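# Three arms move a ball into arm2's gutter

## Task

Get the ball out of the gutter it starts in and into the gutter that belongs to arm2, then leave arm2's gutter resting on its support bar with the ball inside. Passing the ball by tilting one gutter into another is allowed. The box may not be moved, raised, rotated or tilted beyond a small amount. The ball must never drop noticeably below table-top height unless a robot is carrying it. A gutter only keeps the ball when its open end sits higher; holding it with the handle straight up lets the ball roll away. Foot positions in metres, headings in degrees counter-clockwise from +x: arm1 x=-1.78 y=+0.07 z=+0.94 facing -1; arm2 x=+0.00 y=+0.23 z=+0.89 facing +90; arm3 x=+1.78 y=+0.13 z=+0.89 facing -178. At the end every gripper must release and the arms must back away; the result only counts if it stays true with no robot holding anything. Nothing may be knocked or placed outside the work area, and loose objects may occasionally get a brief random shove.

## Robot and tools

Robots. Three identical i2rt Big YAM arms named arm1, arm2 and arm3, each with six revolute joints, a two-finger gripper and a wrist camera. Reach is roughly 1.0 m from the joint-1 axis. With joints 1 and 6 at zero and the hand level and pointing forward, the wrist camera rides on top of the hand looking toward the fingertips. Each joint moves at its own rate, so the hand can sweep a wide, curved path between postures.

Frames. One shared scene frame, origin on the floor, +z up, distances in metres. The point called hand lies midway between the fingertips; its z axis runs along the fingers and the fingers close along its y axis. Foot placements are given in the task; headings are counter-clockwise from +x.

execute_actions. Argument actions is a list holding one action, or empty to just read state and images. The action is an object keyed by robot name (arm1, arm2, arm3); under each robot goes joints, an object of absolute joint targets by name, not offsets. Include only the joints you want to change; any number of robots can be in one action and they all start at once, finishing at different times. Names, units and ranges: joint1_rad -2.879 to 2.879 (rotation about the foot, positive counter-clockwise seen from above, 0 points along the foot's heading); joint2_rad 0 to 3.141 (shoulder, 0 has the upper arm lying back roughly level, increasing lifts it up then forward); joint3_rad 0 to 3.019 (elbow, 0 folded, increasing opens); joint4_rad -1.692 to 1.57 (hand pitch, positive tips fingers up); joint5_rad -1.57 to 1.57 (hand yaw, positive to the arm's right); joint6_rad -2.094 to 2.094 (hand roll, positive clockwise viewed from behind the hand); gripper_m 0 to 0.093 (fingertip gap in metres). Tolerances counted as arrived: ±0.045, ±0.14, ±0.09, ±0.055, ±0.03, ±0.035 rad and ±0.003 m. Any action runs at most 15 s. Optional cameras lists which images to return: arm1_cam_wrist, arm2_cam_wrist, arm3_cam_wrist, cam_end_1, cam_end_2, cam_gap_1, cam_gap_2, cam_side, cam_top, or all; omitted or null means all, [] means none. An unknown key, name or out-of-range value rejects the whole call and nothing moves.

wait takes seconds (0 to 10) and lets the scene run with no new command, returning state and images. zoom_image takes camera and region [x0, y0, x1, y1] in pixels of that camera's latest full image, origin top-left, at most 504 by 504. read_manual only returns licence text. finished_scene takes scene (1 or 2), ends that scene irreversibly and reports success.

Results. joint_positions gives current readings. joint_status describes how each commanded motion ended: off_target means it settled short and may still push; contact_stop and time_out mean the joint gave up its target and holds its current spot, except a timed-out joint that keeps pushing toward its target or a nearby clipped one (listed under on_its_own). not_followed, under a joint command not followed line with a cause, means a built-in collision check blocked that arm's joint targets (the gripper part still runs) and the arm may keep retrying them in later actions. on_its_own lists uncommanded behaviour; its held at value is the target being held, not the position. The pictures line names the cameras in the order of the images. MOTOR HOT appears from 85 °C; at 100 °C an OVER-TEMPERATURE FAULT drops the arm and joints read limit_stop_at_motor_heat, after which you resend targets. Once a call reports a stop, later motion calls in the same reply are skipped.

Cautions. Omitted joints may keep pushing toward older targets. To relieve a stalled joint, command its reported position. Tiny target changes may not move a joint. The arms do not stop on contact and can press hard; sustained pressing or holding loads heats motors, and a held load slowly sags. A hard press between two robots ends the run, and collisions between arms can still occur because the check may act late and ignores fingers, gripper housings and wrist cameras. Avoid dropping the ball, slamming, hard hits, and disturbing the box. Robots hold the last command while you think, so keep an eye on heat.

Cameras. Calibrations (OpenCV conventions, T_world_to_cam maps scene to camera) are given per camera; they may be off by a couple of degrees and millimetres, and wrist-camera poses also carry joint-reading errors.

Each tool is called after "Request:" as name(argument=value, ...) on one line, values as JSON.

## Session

Request:
execute_actions(actions=[])

Scene clock: 0.00 s.
Motor temperatures (°C, as the motors report them): arm1=[23 26 30 24 23 23] | arm2=[24 29 30 25 24 25] | arm3=[25 22 31 23 25 23]
arm1.joint_positions: joint1_rad=+0.616 joint2_rad=+0.485 joint3_rad=+1.596 joint4_rad=-1.550 joint5_rad=-0.079 joint6_rad=+0.277 gripper_m=+0.094
arm1.joint_status: not commanded
arm1.hand: x=-1.7004 y=+0.1430 z=+1.5437 quat_wxyz=(-0.472, +0.160, -0.827, -0.259) (m; scene frame)
arm2.joint_positions: joint1_rad=-0.783 joint2_rad=+0.406 joint3_rad=+1.481 joint4_rad=-1.482 joint5_rad=+0.280 joint6_rad=+0.404 gripper_m=+0.094
arm2.joint_status: not commanded
arm2.hand: x=+0.1073 y=+0.2642 z=+1.4750 quat_wxyz=(-0.515, +0.078, -0.826, -0.213) (m; scene frame)
arm3.joint_positions: joint1_rad=+0.228 joint2_rad=+0.530 joint3_rad=+1.352 joint4_rad=-1.269 joint5_rad=-0.047 joint6_rad=-0.406 gripper_m=+0.094
arm3.joint_status: not commanded
arm3.hand: x=+1.5732 y=+0.0658 z=+1.4430 quat_wxyz=(+0.019, -0.798, -0.286, +0.530) (m; scene frame)
pictures: arm1_cam_wrist, arm2_cam_wrist, arm3_cam_wrist, cam_end_1, cam_end_2, cam_gap_1, cam_gap_2, cam_side, cam_top
camera_calibration (this result's frames):
arm1_cam_wrist: T_world_to_cam=[[0.506767, -0.815072, -0.280794, 1.41293], [-0.817813, -0.351493, -0.45567, -0.636475], [0.272706, 0.460555, -0.844701, 1.82675], [0, 0, 0, 1]] pos_world=[-1.73471, 0.0866044, 1.64978]
arm2_cam_wrist: T_world_to_cam=[[0.331295, -0.903071, -0.273323, 0.607853], [-0.852715, -0.162571, -0.496435, 0.871159], [0.403882, 0.397533, -0.823921, 1.18869], [0, 0, 0, 1]] pos_world=[0.0613811, 0.218016, 1.578]
arm3_cam_wrist: T_world_to_cam=[[-0.432105, 0.835691, 0.338977, 0.13426], [0.723236, 0.545661, -0.423301, -0.556134], [-0.538715, 0.0622504, -0.840185, 2.1801], [0, 0, 0, 1]] pos_world=[1.63468, 0.0555486, 1.55076]
Images, in order (width x height): arm1_cam_wrist 504x504, arm2_cam_wrist 504x504, arm3_cam_wrist 504x504, cam_end_1 896x504, cam_end_2 896x504, cam_gap_1 896x504, cam_gap_2 896x504, cam_side 896x504, cam_top 896x504.

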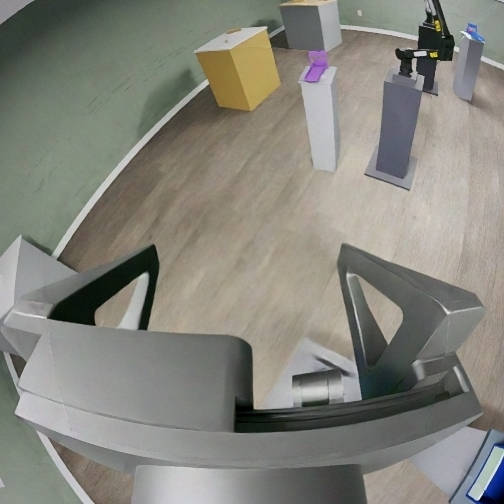

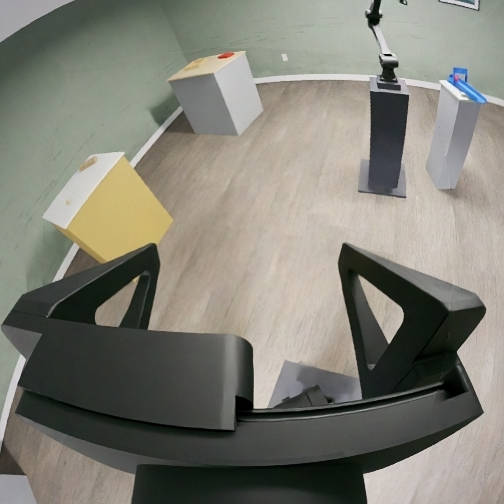

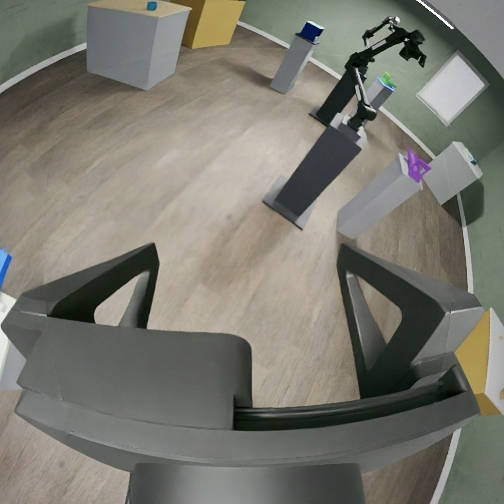

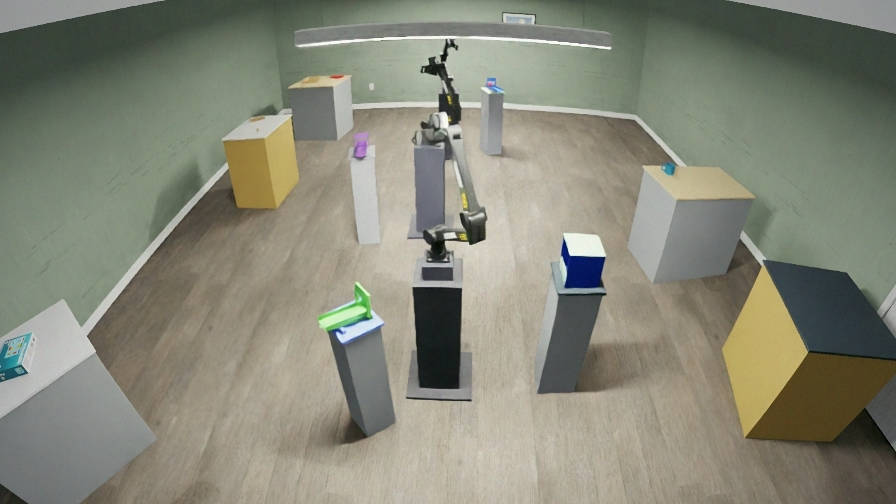

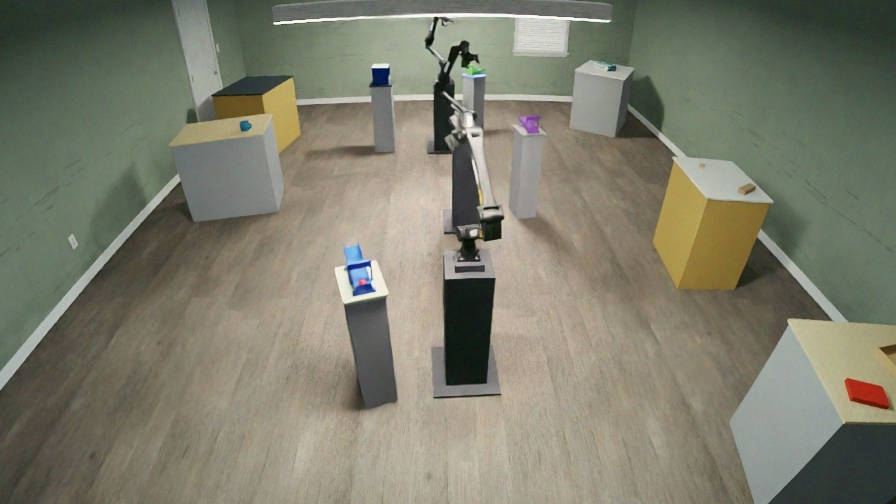

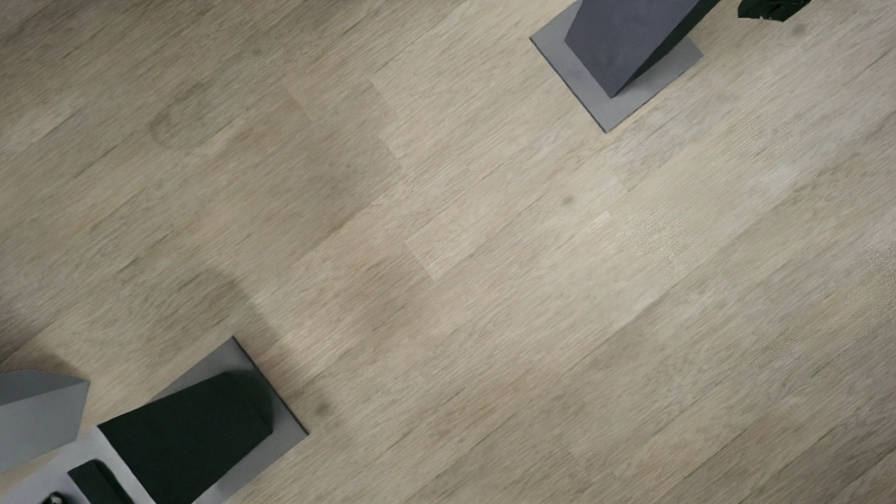

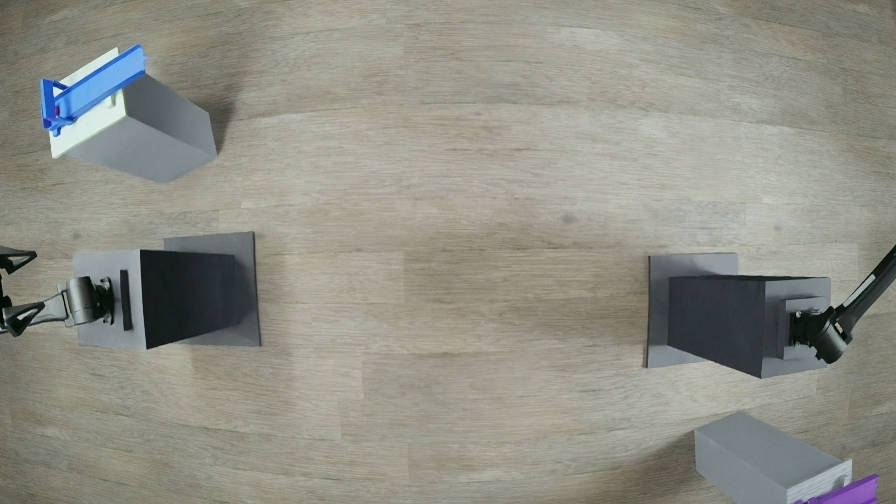

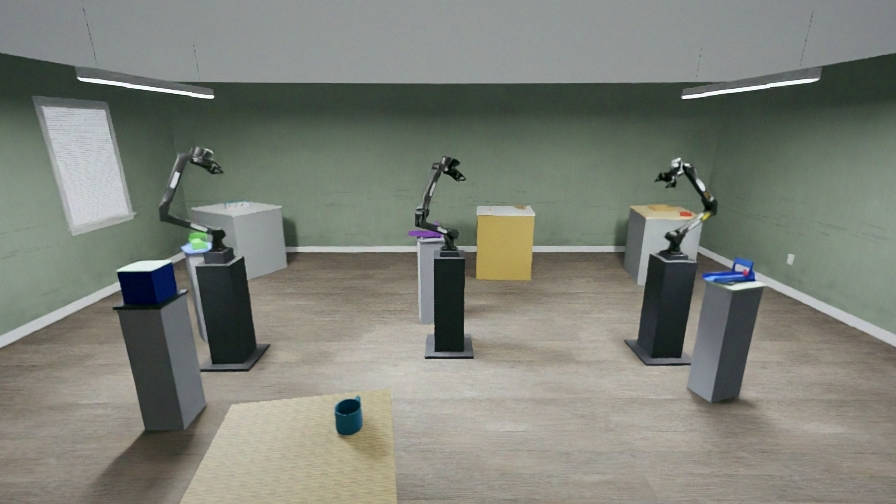

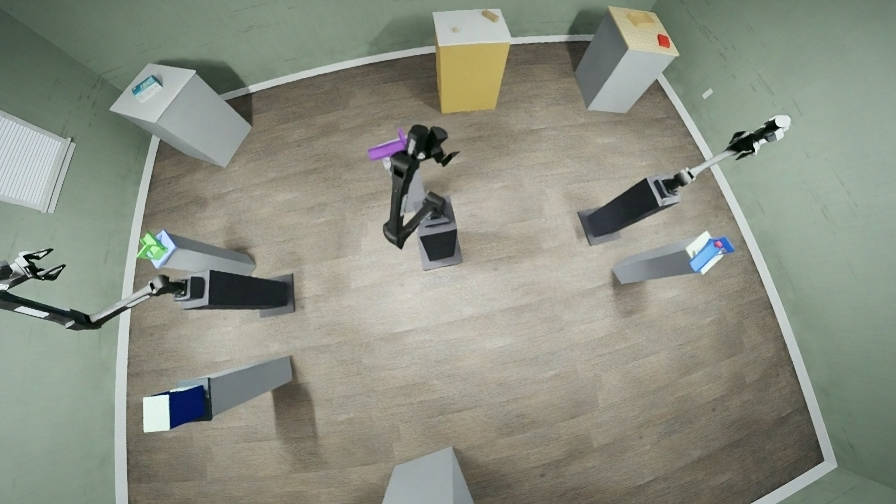

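Request:
zoom_image(camera="cam_end_2", region=[300, 220, 440, 320])

Request:
zoom_image(camera="cam_side", region=[660, 230, 800, 310])

Request:
zoom_image(camera="cam_side", region=[380, 200, 500, 270])

Request:
zoom_image(camera="cam_end_1", region=[310, 110, 430, 190])

Request:
zoom_image(camera="cam_end_2", region=[480, 90, 580, 160])

Region (300, 220, 440, 320) of cam_end_2's 896x504 image, scaled by 3.600, with more detail than that image has; it fills the top 360 rows of this view, and the rest is white.

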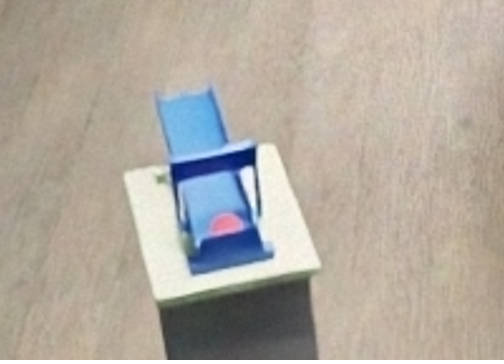

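Region (660, 230, 800, 310) of cam_side's 896x504 image, scaled by 3.600, with more detail than that image has; it fills the top 288 rows of this view, and the rest is white.

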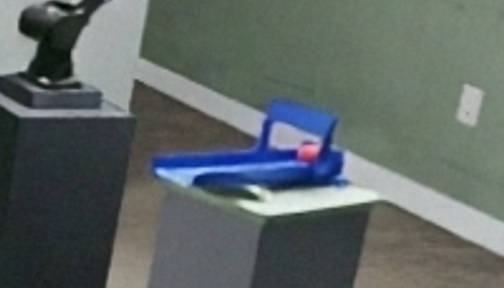

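Region (380, 200, 500, 270) of cam_side's 896x504 image, scaled by 4.200, with more detail than that image has; it fills the top 294 rows of this view, and the rest is white.

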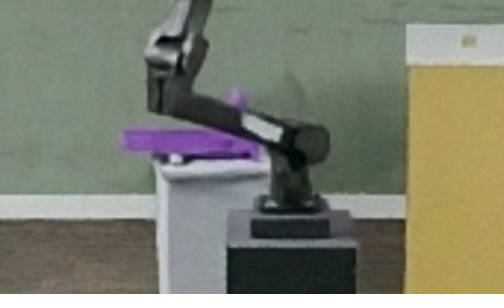

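Region (310, 110, 430, 190) of cam_end_1's 896x504 image, scaled by 4.200, with more detail than that image has.

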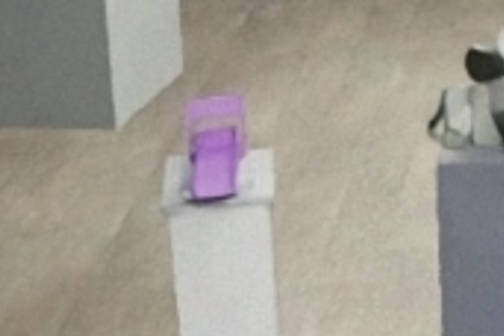

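Region (480, 90, 580, 160) of cam_end_2's 896x504 image, scaled by 5.040, with more detail than that image has; it fills the top 353 rows of this view, and the rest is white.

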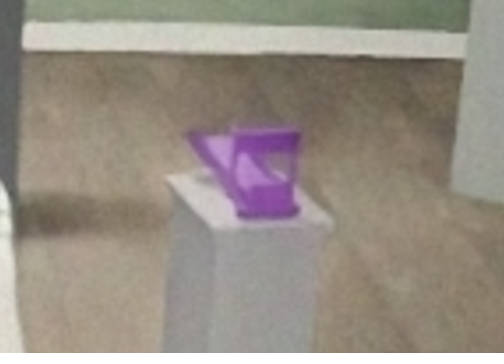

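Request:
execute_actions(actions=[{"arm3":{"joints":{"joint1_rad":1.808,"joint2_rad":1.701,"joint3_rad":1.66,"joint4_rad":-1.515,"joint5_rad":0,"joint6_rad":0}},"arm2":{"joints":{"joint1_rad":0.257,"joint2_rad":1.89,"joint3_rad":1.94,"joint4_rad":-1.593,"joint5_rad":0,"joint6_rad":0}}}], cameras=["arm3_cam_wrist","arm2_cam_wrist"])

Scene clock: 30.83 s.
Motor temperatures (°C, as the motors report them): arm1=[23 26 32 25 23 23] | arm2=[24 29 34 25 24 25] | arm3=[25 22 34 23 25 23]
arm1.joint_positions: joint1_rad=+0.616 joint2_rad=+0.485 joint3_rad=+1.596 joint4_rad=-1.550 joint5_rad=-0.079 joint6_rad=+0.277 gripper_m=+0.094
arm1.joint_status: not commanded
arm1.hand: x=-1.7004 y=+0.1430 z=+1.5437 quat_wxyz=(-0.472, +0.160, -0.827, -0.259) (m; scene frame)
arm2.joint_positions: joint1_rad=+0.260 joint2_rad=+1.912 joint3_rad=+1.911 joint4_rad=-1.582 joint5_rad=+0.000 joint6_rad=+0.011 gripper_m=+0.094
arm2.joint_status: all done
arm2.hand: x=-0.1501 y=+0.8020 z=+1.1172 quat_wxyz=(-0.001, +0.789, -0.615, +0.000) (m; scene frame)
arm3.joint_positions: joint1_rad=+1.813 joint2_rad=+1.696 joint3_rad=+1.638 joint4_rad=-1.500 joint5_rad=-0.002 joint6_rad=-0.011 gripper_m=+0.094
arm3.joint_status: all done
arm3.hand: x=+1.9167 y=-0.3761 z=+1.1217 quat_wxyz=(-0.009, -0.601, -0.799, +0.001) (m; scene frame)
pictures: arm2_cam_wrist, arm3_cam_wrist
camera_calibration (this result's frames):
arm2_cam_wrist: T_world_to_cam=[[0.971706, 0.235456, 0.0186292, -0.0620725], [0.18124, -0.793883, 0.580433, 0.0198887], [0.151456, -0.560634, -0.814095, 1.50364], [0, 0, 0, 1]] pos_world=[-0.171024, 0.873399, 1.21372]
arm3_cam_wrist: T_world_to_cam=[[-0.960044, -0.279838, -0.00233292, 1.73612], [-0.231269, 0.78867, 0.569661, 0.107641], [-0.157573, 0.547439, -0.821877, 1.55414], [0, 0, 0, 1]] pos_world=[1.93654, -0.44986, 1.22004]
Images, in order (width x height): arm2_cam_wrist 504x504, arm3_cam_wrist 504x504.

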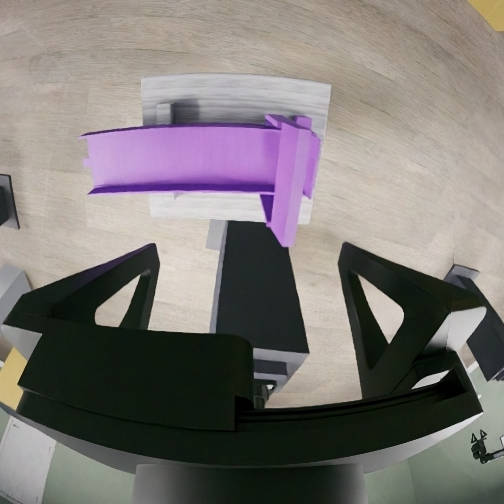

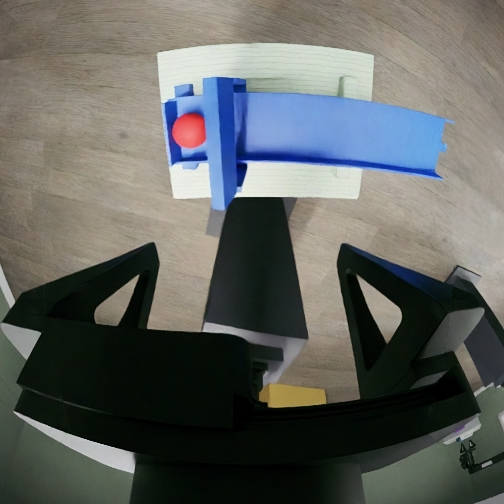

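Request:
zoom_image(camera="arm2_cam_wrist", region=[60, 60, 360, 260])

Request:
zoom_image(camera="arm3_cam_wrist", region=[140, 30, 460, 230])

Region (60, 60, 360, 260) of arm2_cam_wrist's 504x504 image, scaled by 1.680, with more detail than that image has.

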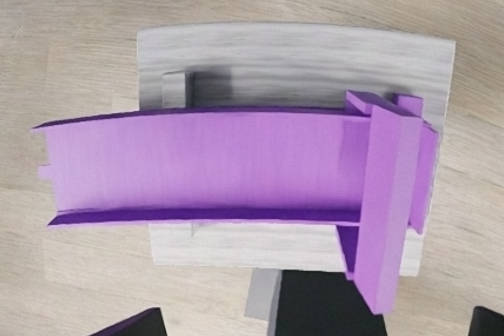

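Region (140, 30, 460, 230) of arm3_cam_wrist's 504x504 image, scaled by 1.575, with more detail than that image has; it fills the top 315 rows of this view, and the rest is white.

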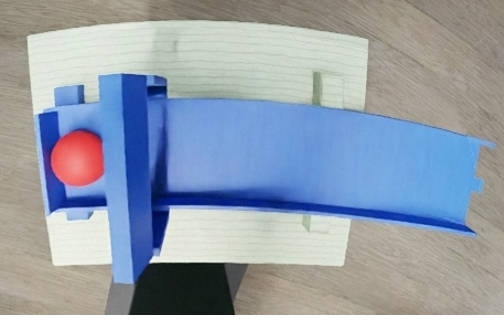

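Request:
execute_actions(actions=[{"arm3":{"joints":{"joint1_rad":1.939,"joint2_rad":1.823,"joint3_rad":1.629,"joint4_rad":-1.411,"joint5_rad":0.328,"joint6_rad":0.106}},"arm2":{"joints":{"joint1_rad":0.101,"joint2_rad":1.909,"joint3_rad":1.754,"joint4_rad":-1.47,"joint5_rad":-0.325,"joint6_rad":-0.166}}}], cameras=["arm3_cam_wrist","arm2_cam_wrist"])

Scene clock: 63.57 s.
Motor temperatures (°C, as the motors report them): arm1=[23 25 32 25 23 23] | arm2=[24 33 38 25 24 25] | arm3=[25 24 36 23 25 23]
arm1.joint_positions: joint1_rad=+0.616 joint2_rad=+0.485 joint3_rad=+1.596 joint4_rad=-1.550 joint5_rad=-0.079 joint6_rad=+0.277 gripper_m=+0.094
arm1.joint_status: not commanded
arm1.hand: x=-1.7004 y=+0.1430 z=+1.5437 quat_wxyz=(-0.472, +0.160, -0.827, -0.259) (m; scene frame)
arm2.joint_positions: joint1_rad=+0.102 joint2_rad=+1.920 joint3_rad=+1.746 joint4_rad=-1.485 joint5_rad=-0.323 joint6_rad=-0.154 gripper_m=+0.094
arm2.joint_status: all done
arm2.hand: x=-0.1106 y=+0.7932 z=+1.0598 quat_wxyz=(+0.137, +0.777, -0.608, -0.091) (m; scene frame)
arm3.joint_positions: joint1_rad=+1.942 joint2_rad=+1.832 joint3_rad=+1.619 joint4_rad=-1.425 joint5_rad=+0.326 joint6_rad=+0.095 gripper_m=+0.094
arm3.joint_status: all done
arm3.hand: x=+1.9381 y=-0.3957 z=+1.0540 quat_wxyz=(+0.108, -0.580, -0.798, +0.120) (m; scene frame)
pictures: arm2_cam_wrist, arm3_cam_wrist
camera_calibration (this result's frames):
arm2_cam_wrist: T_world_to_cam=[[0.926503, 0.215783, -0.308269, 0.259735], [0.362197, -0.733498, 0.575147, 0.0168157], [-0.102008, -0.64453, -0.757744, 1.42471], [0, 0, 0, 1]] pos_world=[-0.101405, 0.874557, 1.14996]
arm3_cam_wrist: T_world_to_cam=[[-0.897205, -0.30049, 0.323618, 1.27752], [-0.0636582, 0.813156, 0.578555, -0.157962], [-0.437002, 0.498481, -0.748696, 1.95762], [0, 0, 0, 1]] pos_world=[1.99163, -0.463505, 1.14362]
Images, in order (width x height): arm2_cam_wrist 504x504, arm3_cam_wrist 504x504.

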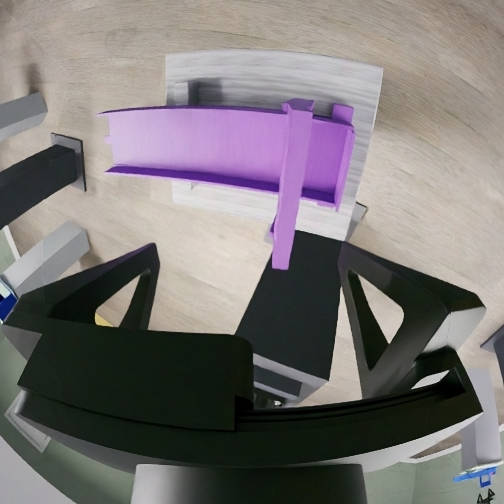

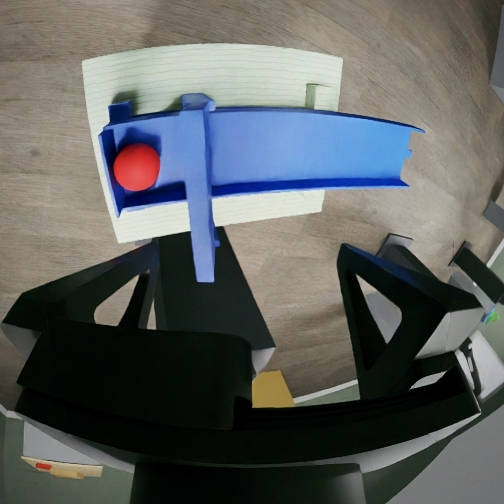

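Request:
execute_actions(actions=[{"arm3":{"joints":{"joint1_rad":1.952,"joint2_rad":1.892,"joint3_rad":1.528,"joint4_rad":-1.242}},"arm2":{"joints":{"joint1_rad":0.106,"joint2_rad":1.975,"joint3_rad":1.648,"joint4_rad":-1.275}}}], cameras=["arm3_cam_wrist","arm2_cam_wrist"])

Scene clock: 83.57 s.
Motor temperatures (°C, as the motors report them): arm1=[23 25 32 25 23 23] | arm2=[24 34 37 25 24 25] | arm3=[25 25 36 23 25 23]
arm1.joint_positions: joint1_rad=+0.616 joint2_rad=+0.485 joint3_rad=+1.596 joint4_rad=-1.550 joint5_rad=-0.079 joint6_rad=+0.277 gripper_m=+0.094
arm1.joint_status: not commanded
arm1.hand: x=-1.7004 y=+0.1430 z=+1.5437 quat_wxyz=(-0.472, +0.160, -0.827, -0.259) (m; scene frame)
arm2.joint_positions: joint1_rad=+0.102 joint2_rad=+1.993 joint3_rad=+1.639 joint4_rad=-1.290 joint5_rad=-0.323 joint6_rad=-0.155 gripper_m=+0.094
arm2.joint_status: all done
arm2.hand: x=-0.1117 y=+0.8035 z=+0.9781 quat_wxyz=(+0.132, +0.778, -0.607, -0.096) (m; scene frame)
arm3.joint_positions: joint1_rad=+1.944 joint2_rad=+1.898 joint3_rad=+1.522 joint4_rad=-1.259 joint5_rad=+0.327 joint6_rad=+0.095 gripper_m=+0.094
arm3.joint_status: all done
arm3.hand: x=+1.9417 y=-0.4003 z=+0.9830 quat_wxyz=(+0.107, -0.580, -0.799, +0.122) (m; scene frame)
pictures: arm2_cam_wrist, arm3_cam_wrist
camera_calibration (this result's frames):
arm2_cam_wrist: T_world_to_cam=[[0.925969, 0.22058, -0.306474, 0.227675], [0.363305, -0.741651, 0.563882, 0.0894046], [-0.102916, -0.633481, -0.766884, 1.36932], [0, 0, 0, 1]] pos_world=[-0.102377, 0.883523, 1.06947]
arm3_cam_wrist: T_world_to_cam=[[-0.897018, -0.300877, 0.323776, 1.30164], [-0.065415, 0.814842, 0.575981, -0.106237], [-0.437126, 0.495485, -0.75061, 1.90926], [0, 0, 0, 1]] pos_world=[1.99523, -0.467812, 1.07286]
Images, in order (width x height): arm2_cam_wrist 504x504, arm3_cam_wrist 504x504.

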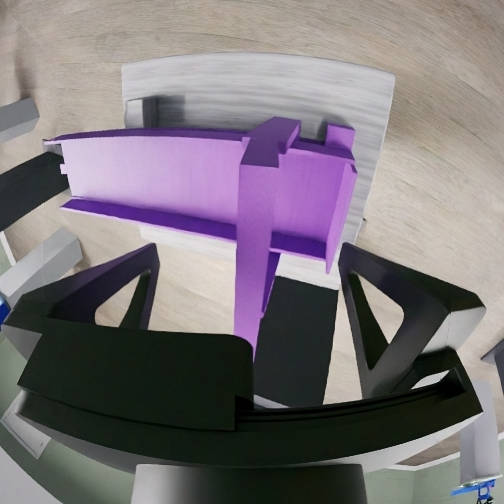

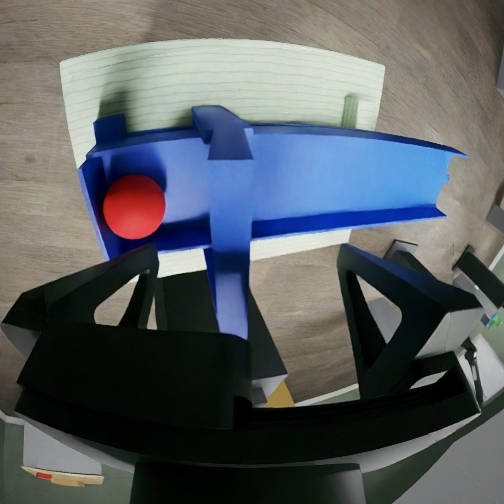

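Request:
execute_actions(actions=[{"arm3":{"joints":{"gripper_m":0}},"arm2":{"joints":{"gripper_m":0}}}], cameras=["arm3_cam_wrist","arm2_cam_wrist"])

Scene clock: 87.47 s.
Motor temperatures (°C, as the motors report them): arm1=[23 25 32 25 23 23] | arm2=[24 34 37 25 24 25] | arm3=[25 25 36 23 25 23]
arm1.joint_positions: joint1_rad=+0.616 joint2_rad=+0.485 joint3_rad=+1.596 joint4_rad=-1.550 joint5_rad=-0.079 joint6_rad=+0.277 gripper_m=+0.094
arm1.joint_status: not commanded
arm1.hand: x=-1.7004 y=+0.1430 z=+1.5437 quat_wxyz=(-0.472, +0.160, -0.827, -0.259) (m; scene frame)
arm2.joint_positions: joint1_rad=+0.101 joint2_rad=+1.987 joint3_rad=+1.639 joint4_rad=-1.286 joint5_rad=-0.320 joint6_rad=-0.159 gripper_m=+0.011
arm2.joint_status: gripper_m off_target (ended at +0.011, target +0.000)
arm2.hand: x=-0.1107 y=+0.8048 z=+0.9812 quat_wxyz=(+0.127, +0.779, -0.605, -0.099) (m; scene frame)
arm3.joint_positions: joint1_rad=+1.948 joint2_rad=+1.891 joint3_rad=+1.522 joint4_rad=-1.253 joint5_rad=+0.322 joint6_rad=+0.099 gripper_m=+0.011
arm3.joint_status: gripper_m off_target (ended at +0.011, target +0.000)
arm3.hand: x=+1.9448 y=-0.4007 z=+0.9864 quat_wxyz=(+0.100, -0.581, -0.798, +0.123) (m; scene frame)
pictures: arm2_cam_wrist, arm3_cam_wrist
camera_calibration (this result's frames):
arm2_cam_wrist: T_world_to_cam=[[0.92581, 0.226843, -0.302353, 0.218265], [0.364592, -0.746984, 0.555956, 0.100458], [-0.0997378, -0.624946, -0.774271, 1.37331], [0, 0, 0, 1]] pos_world=[-0.101727, 0.883774, 1.07346]
arm3_cam_wrist: T_world_to_cam=[[-0.900037, -0.296943, 0.318997, 1.31541], [-0.0701369, 0.821106, 0.56645, -0.0865951], [-0.430133, 0.487453, -0.759852, 1.90568], [0, 0, 0, 1]] pos_world=[1.99754, -0.467226, 1.07748]
Images, in order (width x height): arm2_cam_wrist 504x504, arm3_cam_wrist 504x504.

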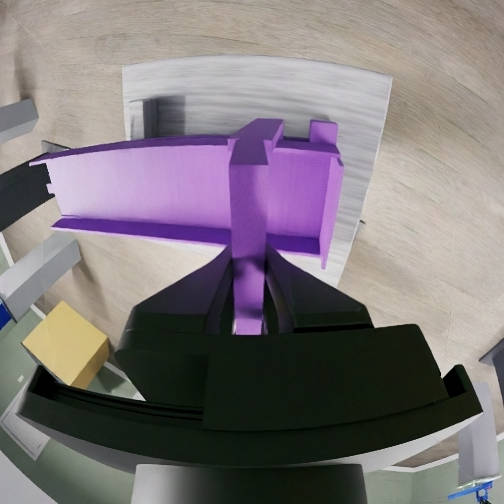

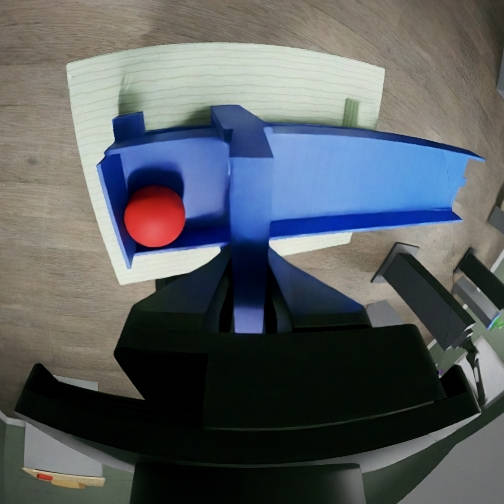

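Request:
execute_actions(actions=[{"arm3":{"joints":{"joint2_rad":1.865,"joint3_rad":1.92,"joint4_rad":-1.625,"joint5_rad":0.45}},"arm2":{"joints":{"joint2_rad":1.90,"joint3_rad":1.78,"joint4_rad":-1.47}}}], cameras=["arm3_cam_wrist"])

Request:
execute_actions(actions=[{"arm3":{"joints":{"joint1_rad":0.93,"joint4_rad":-1.245,"joint5_rad":0.357,"joint6_rad":-0.733}},"arm2":{"joints":{"joint1_rad":-1.627,"joint2_rad":2.0,"joint3_rad":1.595,"joint4_rad":-0.725,"joint5_rad":0,"joint6_rad":1.571}}}], cameras=["arm3_cam_wrist"])

Request:
execute_actions(actions=[{"arm3":{"joints":{"joint1_rad":-0.091,"joint4_rad":-1.15,"joint5_rad":0,"joint6_rad":-1.571}}}], cameras=["cam_side","cam_gap_2"])

Request:
zoom_image(camera="cam_side", region=[490, 180, 630, 270])

Scene clock: 116.73 s.
Motor temperatures (°C, as the motors report them): arm1=[23 25 32 25 23 23] | arm2=[24 35 37 25 24 25] | arm3=[25 26 36 23 26 23]
arm1.joint_positions: joint1_rad=+0.616 joint2_rad=+0.485 joint3_rad=+1.596 joint4_rad=-1.550 joint5_rad=-0.079 joint6_rad=+0.277 gripper_m=+0.094
arm1.joint_status: not commanded
arm1.hand: x=-1.7004 y=+0.1430 z=+1.5437 quat_wxyz=(-0.472, +0.160, -0.827, -0.259) (m; scene frame)
arm2.joint_positions: joint1_rad=+0.101 joint2_rad=+1.912 joint3_rad=+1.725 joint4_rad=-1.456 joint5_rad=-0.320 joint6_rad=-0.159 gripper_m=+0.011
arm2.joint_status: all done
arm2.hand: x=-0.1095 y=+0.7934 z=+1.0556 quat_wxyz=(+0.131, +0.779, -0.606, -0.096) (m; scene frame)
arm3.joint_positions: joint1_rad=+1.948 joint2_rad=+1.865 joint3_rad=+1.875 joint4_rad=-1.609 joint5_rad=+0.443 joint6_rad=+0.099 gripper_m=+0.012
arm3.joint_status: all done
arm3.hand: x=+1.9350 y=-0.4289 z=+1.1398 quat_wxyz=(+0.121, -0.575, -0.789, +0.180) (m; scene frame)
pictures: arm3_cam_wrist
camera_calibration (this result's frames):
arm3_cam_wrist: T_world_to_cam=[[-0.860447, -0.275451, 0.42867, 1.05687], [-0.0187146, 0.857804, 0.513636, -0.174559], [-0.509196, 0.433935, -0.74325, 2.14288], [0, 0, 0, 1]] pos_world=[1.99726, -0.489014, 1.2293]
Images, in order (width x height): arm3_cam_wrist 504x504.

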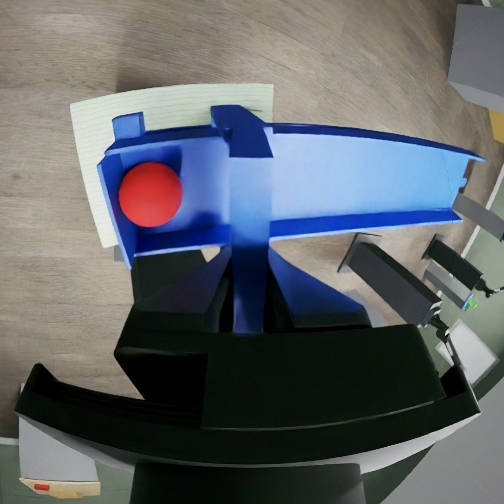

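Scene clock: 118.97 s.
Motor temperatures (°C, as the motors report them): arm1=[23 25 32 25 23 23] | arm2=[24 35 37 25 24 25] | arm3=[25 26 37 23 26 23]
arm1.joint_positions: joint1_rad=+0.616 joint2_rad=+0.485 joint3_rad=+1.596 joint4_rad=-1.550 joint5_rad=-0.079 joint6_rad=+0.277 gripper_m=+0.094
arm1.joint_status: not commanded
arm1.hand: x=-1.7004 y=+0.1430 z=+1.5437 quat_wxyz=(-0.472, +0.160, -0.827, -0.259) (m; scene frame)
arm2.joint_positions: joint1_rad=-1.631 joint2_rad=+2.024 joint3_rad=+1.587 joint4_rad=-0.735 joint5_rad=+0.003 joint6_rad=+1.559 gripper_m=+0.011
arm2.joint_status: all done
arm2.hand: x=+0.6891 y=+0.1883 z=+0.9426 quat_wxyz=(-0.141, -0.712, -0.674, -0.137) (m; scene frame)
arm3.joint_positions: joint1_rad=+0.935 joint2_rad=+1.889 joint3_rad=+1.875 joint4_rad=-1.255 joint5_rad=+0.352 joint6_rad=-0.722 gripper_m=+0.012
arm3.joint_status: all done
arm3.hand: x=+1.3535 y=-0.3782 z=+1.1265 quat_wxyz=(+0.151, -0.669, -0.709, +0.165) (m; scene frame)
pictures: arm3_cam_wrist
camera_calibration (this result's frames):
arm3_cam_wrist: T_world_to_cam=[[-0.895336, -0.0537412, 0.442137, 0.692103], [0.206022, 0.830137, 0.518101, -0.541782], [-0.394878, 0.554964, -0.732179, 1.69348], [0, 0, 0, 1]] pos_world=[1.4, -0.452872, 1.21462]
Images, in order (width x height): arm3_cam_wrist 504x504.

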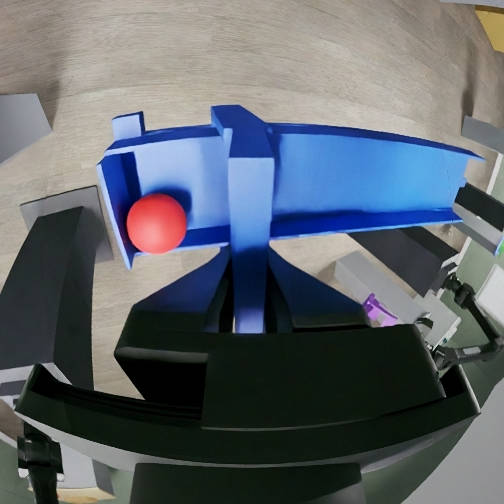

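Scene clock: 121.03 s.
Motor temperatures (°C, as the motors report them): arm1=[23 25 32 25 23 23] | arm2=[24 35 37 25 24 25] | arm3=[25 26 37 23 26 23]
arm1.joint_positions: joint1_rad=+0.616 joint2_rad=+0.485 joint3_rad=+1.596 joint4_rad=-1.550 joint5_rad=-0.079 joint6_rad=+0.277 gripper_m=+0.094
arm1.joint_status: not commanded
arm1.hand: x=-1.7004 y=+0.1430 z=+1.5437 quat_wxyz=(-0.472, +0.160, -0.827, -0.259) (m; scene frame)
arm2.joint_positions: joint1_rad=-1.631 joint2_rad=+2.024 joint3_rad=+1.587 joint4_rad=-0.735 joint5_rad=+0.003 joint6_rad=+1.560 gripper_m=+0.011
arm2.joint_status: not commanded
arm2.hand: x=+0.6891 y=+0.1883 z=+0.9426 quat_wxyz=(-0.141, -0.712, -0.674, -0.137) (m; scene frame)
arm3.joint_positions: joint1_rad=-0.085 joint2_rad=+1.889 joint3_rad=+1.875 joint4_rad=-1.164 joint5_rad=+0.000 joint6_rad=-1.560 gripper_m=+0.011
arm3.joint_status: all done
arm3.hand: x=+1.0984 y=+0.1661 z=+1.1217 quat_wxyz=(+0.139, -0.717, -0.670, +0.132) (m; scene frame)
pictures: cam_gap_2, cam_side
Images, in order (width x height): cam_gap_2 896x504, cam_side 896x504.

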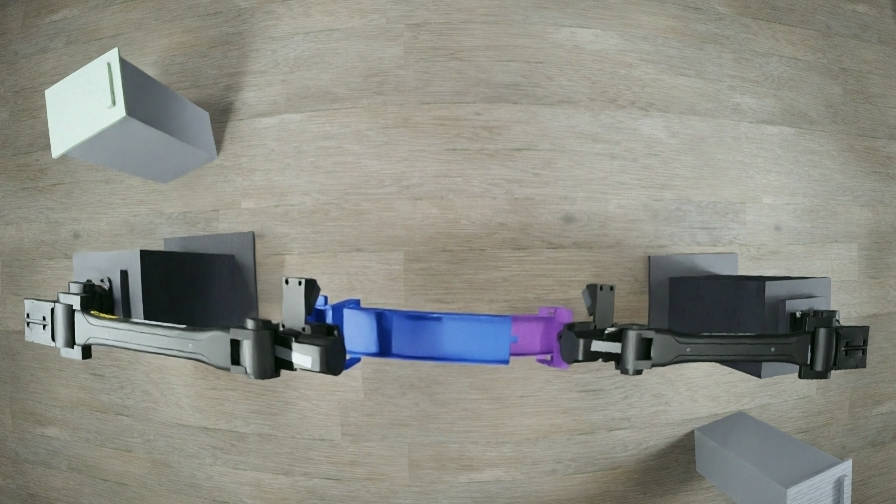

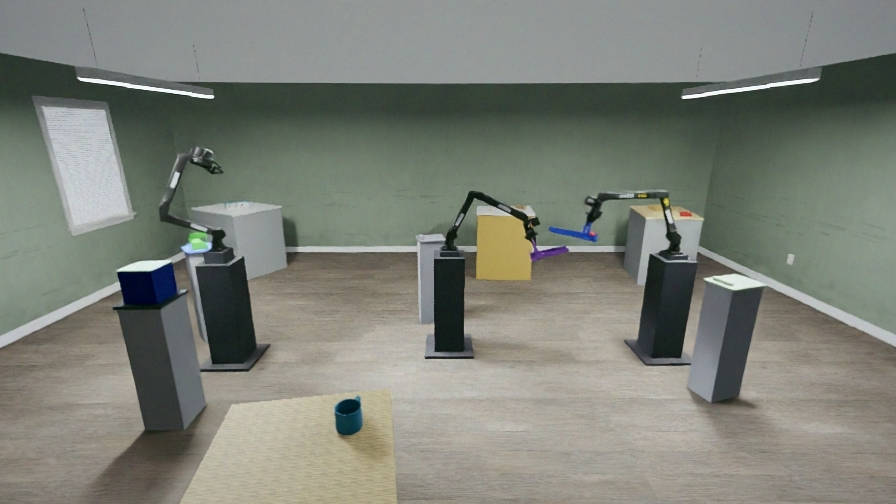

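Region (490, 180, 630, 270) of cam_side's 896x504 image, scaled by 3.600, with more detail than that image has; it fills the top 324 rows of this view, and the rest is white.

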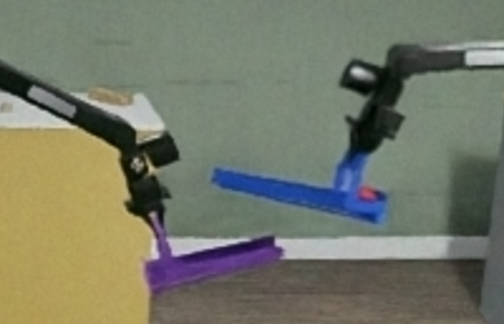

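Request:
execute_actions(actions=[{"arm3":{"joints":{"joint4_rad":-1.445}}}], cameras=["cam_side","cam_gap_2"])

Request:
zoom_image(camera="cam_side", region=[490, 180, 630, 270])

Scene clock: 134.03 s.
Motor temperatures (°C, as the motors report them): arm1=[23 25 32 25 23 23] | arm2=[24 36 37 25 24 25] | arm3=[25 27 39 23 25 23]
arm1.joint_positions: joint1_rad=+0.616 joint2_rad=+0.485 joint3_rad=+1.596 joint4_rad=-1.550 joint5_rad=-0.079 joint6_rad=+0.277 gripper_m=+0.094
arm1.joint_status: not commanded
arm1.hand: x=-1.7004 y=+0.1430 z=+1.5437 quat_wxyz=(-0.472, +0.160, -0.827, -0.259) (m; scene frame)
arm2.joint_positions: joint1_rad=-1.631 joint2_rad=+2.024 joint3_rad=+1.587 joint4_rad=-0.735 joint5_rad=+0.003 joint6_rad=+1.560 gripper_m=+0.011
arm2.joint_status: not commanded
arm2.hand: x=+0.6891 y=+0.1883 z=+0.9426 quat_wxyz=(-0.141, -0.712, -0.674, -0.137) (m; scene frame)
arm3.joint_positions: joint1_rad=-0.085 joint2_rad=+1.889 joint3_rad=+1.875 joint4_rad=-1.431 joint5_rad=+0.000 joint6_rad=-1.560 gripper_m=+0.011
arm3.joint_status: all done
arm3.hand: x=+1.1619 y=+0.1624 z=+1.1054 quat_wxyz=(+0.043, -0.730, -0.681, +0.041) (m; scene frame)
pictures: cam_gap_2, cam_side
Images, in order (width x height): cam_gap_2 896x504, cam_side 896x504.

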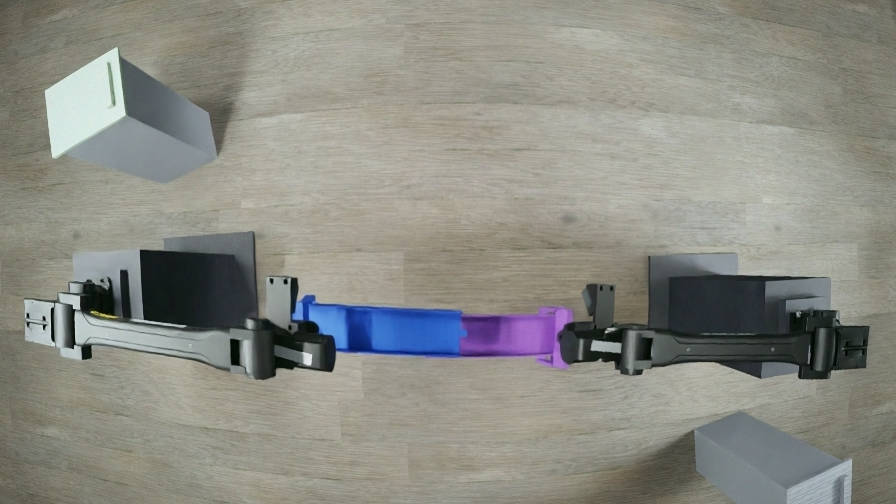

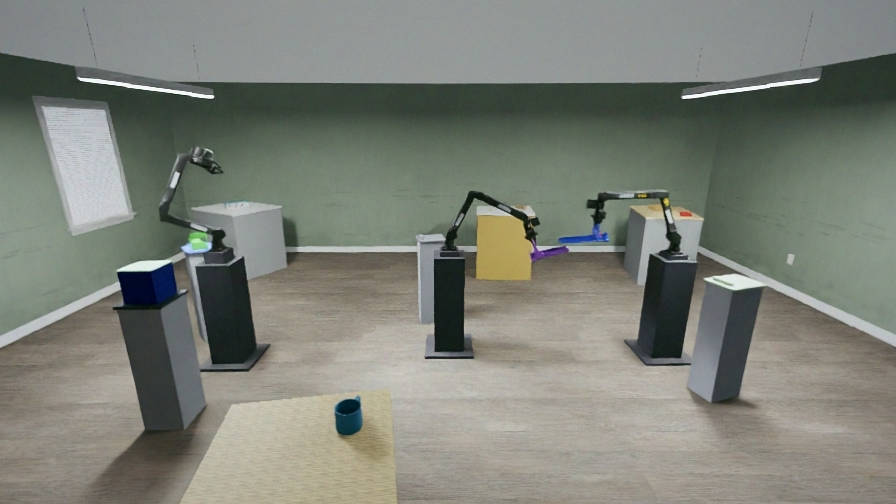

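Region (490, 180, 630, 270) of cam_side's 896x504 image, scaled by 3.600, with more detail than that image has; it fills the top 324 rows of this view, and the rest is white.

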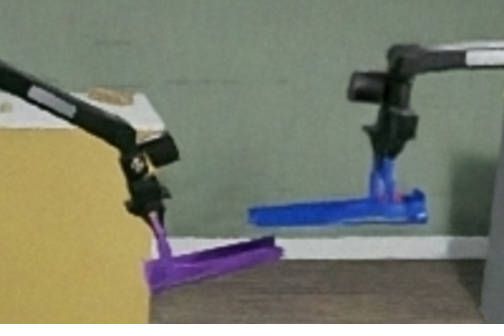

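Request:
execute_actions(actions=[], cameras=["arm2_cam_wrist","arm3_cam_wrist"])

Scene clock: 136.53 s.
Motor temperatures (°C, as the motors report them): arm1=[23 25 32 25 23 23] | arm2=[24 36 37 25 24 25] | arm3=[25 27 39 23 25 23]
arm1.joint_positions: joint1_rad=+0.616 joint2_rad=+0.485 joint3_rad=+1.596 joint4_rad=-1.550 joint5_rad=-0.079 joint6_rad=+0.277 gripper_m=+0.094
arm1.joint_status: not commanded
arm1.hand: x=-1.7004 y=+0.1430 z=+1.5437 quat_wxyz=(-0.472, +0.160, -0.827, -0.259) (m; scene frame)
arm2.joint_positions: joint1_rad=-1.631 joint2_rad=+2.024 joint3_rad=+1.582 joint4_rad=-0.736 joint5_rad=+0.002 joint6_rad=+1.561 gripper_m=+0.011
arm2.joint_status: not commanded
arm2.hand: x=+0.6867 y=+0.1886 z=+0.9401 quat_wxyz=(-0.138, -0.713, -0.674, -0.136) (m; scene frame)
arm3.joint_positions: joint1_rad=-0.085 joint2_rad=+1.889 joint3_rad=+1.875 joint4_rad=-1.434 joint5_rad=+0.000 joint6_rad=-1.560 gripper_m=+0.011
arm3.joint_status: all done
arm3.hand: x=+1.1625 y=+0.1623 z=+1.1053 quat_wxyz=(+0.042, -0.730, -0.681, +0.040) (m; scene frame)
pictures: arm2_cam_wrist, arm3_cam_wrist
camera_calibration (this result's frames):
arm2_cam_wrist: T_world_to_cam=[[-0.929228, 0.0616994, -0.364319, 0.970693], [-0.160885, 0.820039, 0.549229, -0.556063], [0.332643, 0.568972, -0.752077, 0.493066], [0, 0, 0, 1]] pos_world=[0.648518, 0.115562, 1.02987]
arm3_cam_wrist: T_world_to_cam=[[-0.990498, 0.064913, 0.121243, 1.00556], [0.12359, 0.806843, 0.577693, -0.90646], [-0.0603245, 0.587188, -0.8072, 0.991304], [0, 0, 0, 1]] pos_world=[1.16784, 0.0840153, 1.20192]
Images, in order (width x height): arm2_cam_wrist 504x504, arm3_cam_wrist 504x504.

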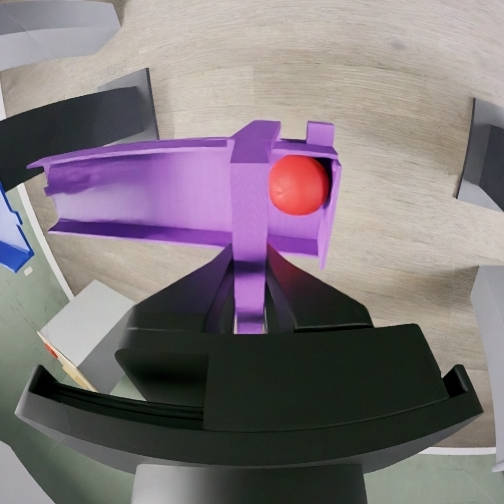

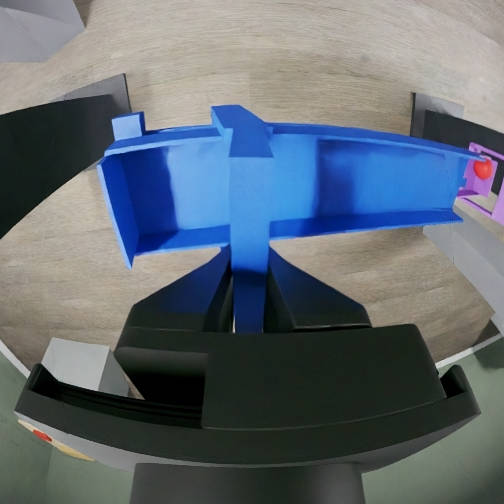

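Request:
execute_actions(actions=[{"arm3":{"joints":{"joint1_rad":1.952,"joint2_rad":1.865,"joint4_rad":-1.62,"joint5_rad":0.325,"joint6_rad":0.105}},"arm2":{"joints":{"joint1_rad":-1.05,"joint5_rad":-0.225,"joint6_rad":1.047}}}], cameras=["arm2_cam_wrist"])

Request:
execute_actions(actions=[{"arm3":{"joints":{"joint2_rad":1.88,"joint3_rad":1.53,"joint4_rad":-1.24}},"arm2":{"joints":{"joint1_rad":-0.47,"joint2_rad":1.895,"joint3_rad":1.78,"joint4_rad":-1.0,"joint5_rad":-0.424,"joint6_rad":0.489}}}], cameras=["arm2_cam_wrist","arm3_cam_wrist"])

Scene clock: 159.43 s.
Motor temperatures (°C, as the motors report them): arm1=[23 25 32 25 23 23] | arm2=[24 37 38 25 24 25] | arm3=[25 28 40 23 25 23]
arm1.joint_positions: joint1_rad=+0.616 joint2_rad=+0.485 joint3_rad=+1.596 joint4_rad=-1.550 joint5_rad=-0.079 joint6_rad=+0.277 gripper_m=+0.094
arm1.joint_status: not commanded
arm1.hand: x=-1.7004 y=+0.1430 z=+1.5437 quat_wxyz=(-0.472, +0.160, -0.827, -0.259) (m; scene frame)
arm2.joint_positions: joint1_rad=-1.054 joint2_rad=+2.024 joint3_rad=+1.582 joint4_rad=-0.736 joint5_rad=-0.220 joint6_rad=+1.058 gripper_m=+0.011
arm2.joint_status: all done
arm2.hand: x=+0.5790 y=+0.6028 z=+0.9493 quat_wxyz=(-0.058, -0.241, -0.944, -0.219) (m; scene frame)
arm3.joint_positions: joint1_rad=+1.955 joint2_rad=+1.889 joint3_rad=+1.875 joint4_rad=-1.604 joint5_rad=+0.319 joint6_rad=+0.093 gripper_m=+0.012
arm3.joint_status: all done
arm3.hand: x=+1.9584 y=-0.4231 z=+1.1191 quat_wxyz=(+0.097, -0.576, -0.802, +0.123) (m; scene frame)
pictures: arm2_cam_wrist
camera_calibration (this result's frames):
arm2_cam_wrist: T_world_to_cam=[[-0.441195, -0.789887, -0.425941, 1.13764], [-0.831382, 0.181067, 0.525375, -0.122053], [-0.337863, 0.585912, -0.736583, 0.663348], [0, 0, 0, 1]] pos_world=[0.624568, 0.532041, 1.0373]
Images, in order (width x height): arm2_cam_wrist 504x504.

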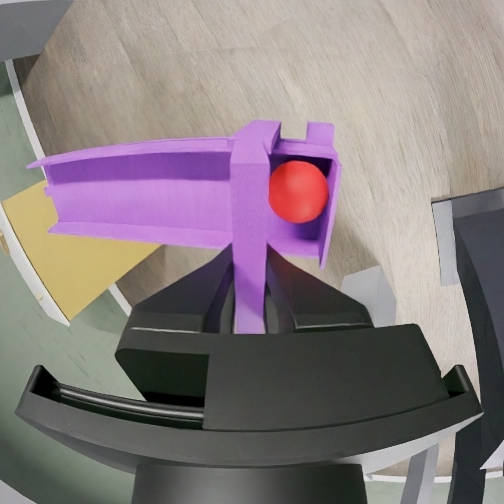

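Scene clock: 161.37 s.
Motor temperatures (°C, as the motors report them): arm1=[23 25 32 25 23 23] | arm2=[24 37 39 25 24 25] | arm3=[25 28 40 23 25 23]
arm1.joint_positions: joint1_rad=+0.616 joint2_rad=+0.485 joint3_rad=+1.596 joint4_rad=-1.550 joint5_rad=-0.079 joint6_rad=+0.277 gripper_m=+0.094
arm1.joint_status: not commanded
arm1.hand: x=-1.7004 y=+0.1430 z=+1.5437 quat_wxyz=(-0.472, +0.160, -0.827, -0.259) (m; scene frame)
arm2.joint_positions: joint1_rad=-0.473 joint2_rad=+1.911 joint3_rad=+1.737 joint4_rad=-0.996 joint5_rad=-0.417 joint6_rad=+0.499 gripper_m=+0.011
arm2.joint_status: all done
arm2.hand: x=+0.2492 y=+0.8655 z=+1.0842 quat_wxyz=(+0.008, +0.321, -0.903, -0.287) (m; scene frame)
arm3.joint_positions: joint1_rad=+1.952 joint2_rad=+1.891 joint3_rad=+1.524 joint4_rad=-1.255 joint5_rad=+0.322 joint6_rad=+0.099 gripper_m=+0.011
arm3.joint_status: all done
arm3.hand: x=+1.9476 y=-0.4005 z=+0.9871 quat_wxyz=(+0.099, -0.579, -0.800, +0.123) (m; scene frame)
pictures: arm2_cam_wrist, arm3_cam_wrist
camera_calibration (this result's frames):
arm2_cam_wrist: T_world_to_cam=[[0.570772, -0.643589, -0.509914, 0.969341], [-0.540844, -0.761937, 0.356286, 0.412423], [-0.617824, 0.0724261, -0.782974, 1.06187], [0, 0, 0, 1]] pos_world=[0.325835, 0.86119, 1.17876]
arm3_cam_wrist: T_world_to_cam=[[-0.89876, -0.301609, 0.318216, 1.31416], [-0.0749861, 0.82084, 0.566214, -0.0774356], [-0.43198, 0.485029, -0.760355, 1.91042], [0, 0, 0, 1]] pos_world=[2.00057, -0.466686, 1.07826]
Images, in order (width x height): arm2_cam_wrist 504x504, arm3_cam_wrist 504x504.

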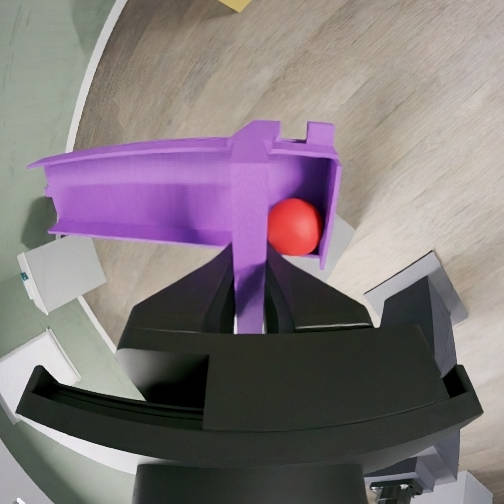

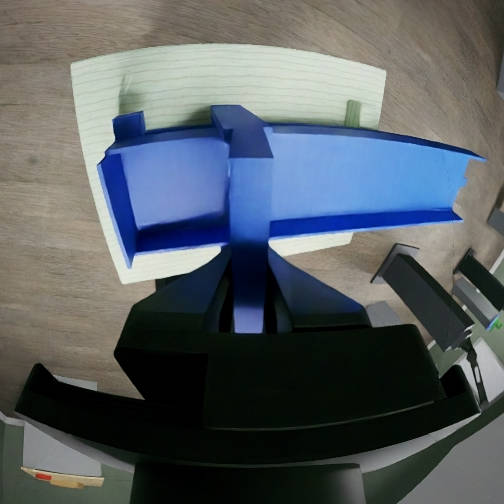

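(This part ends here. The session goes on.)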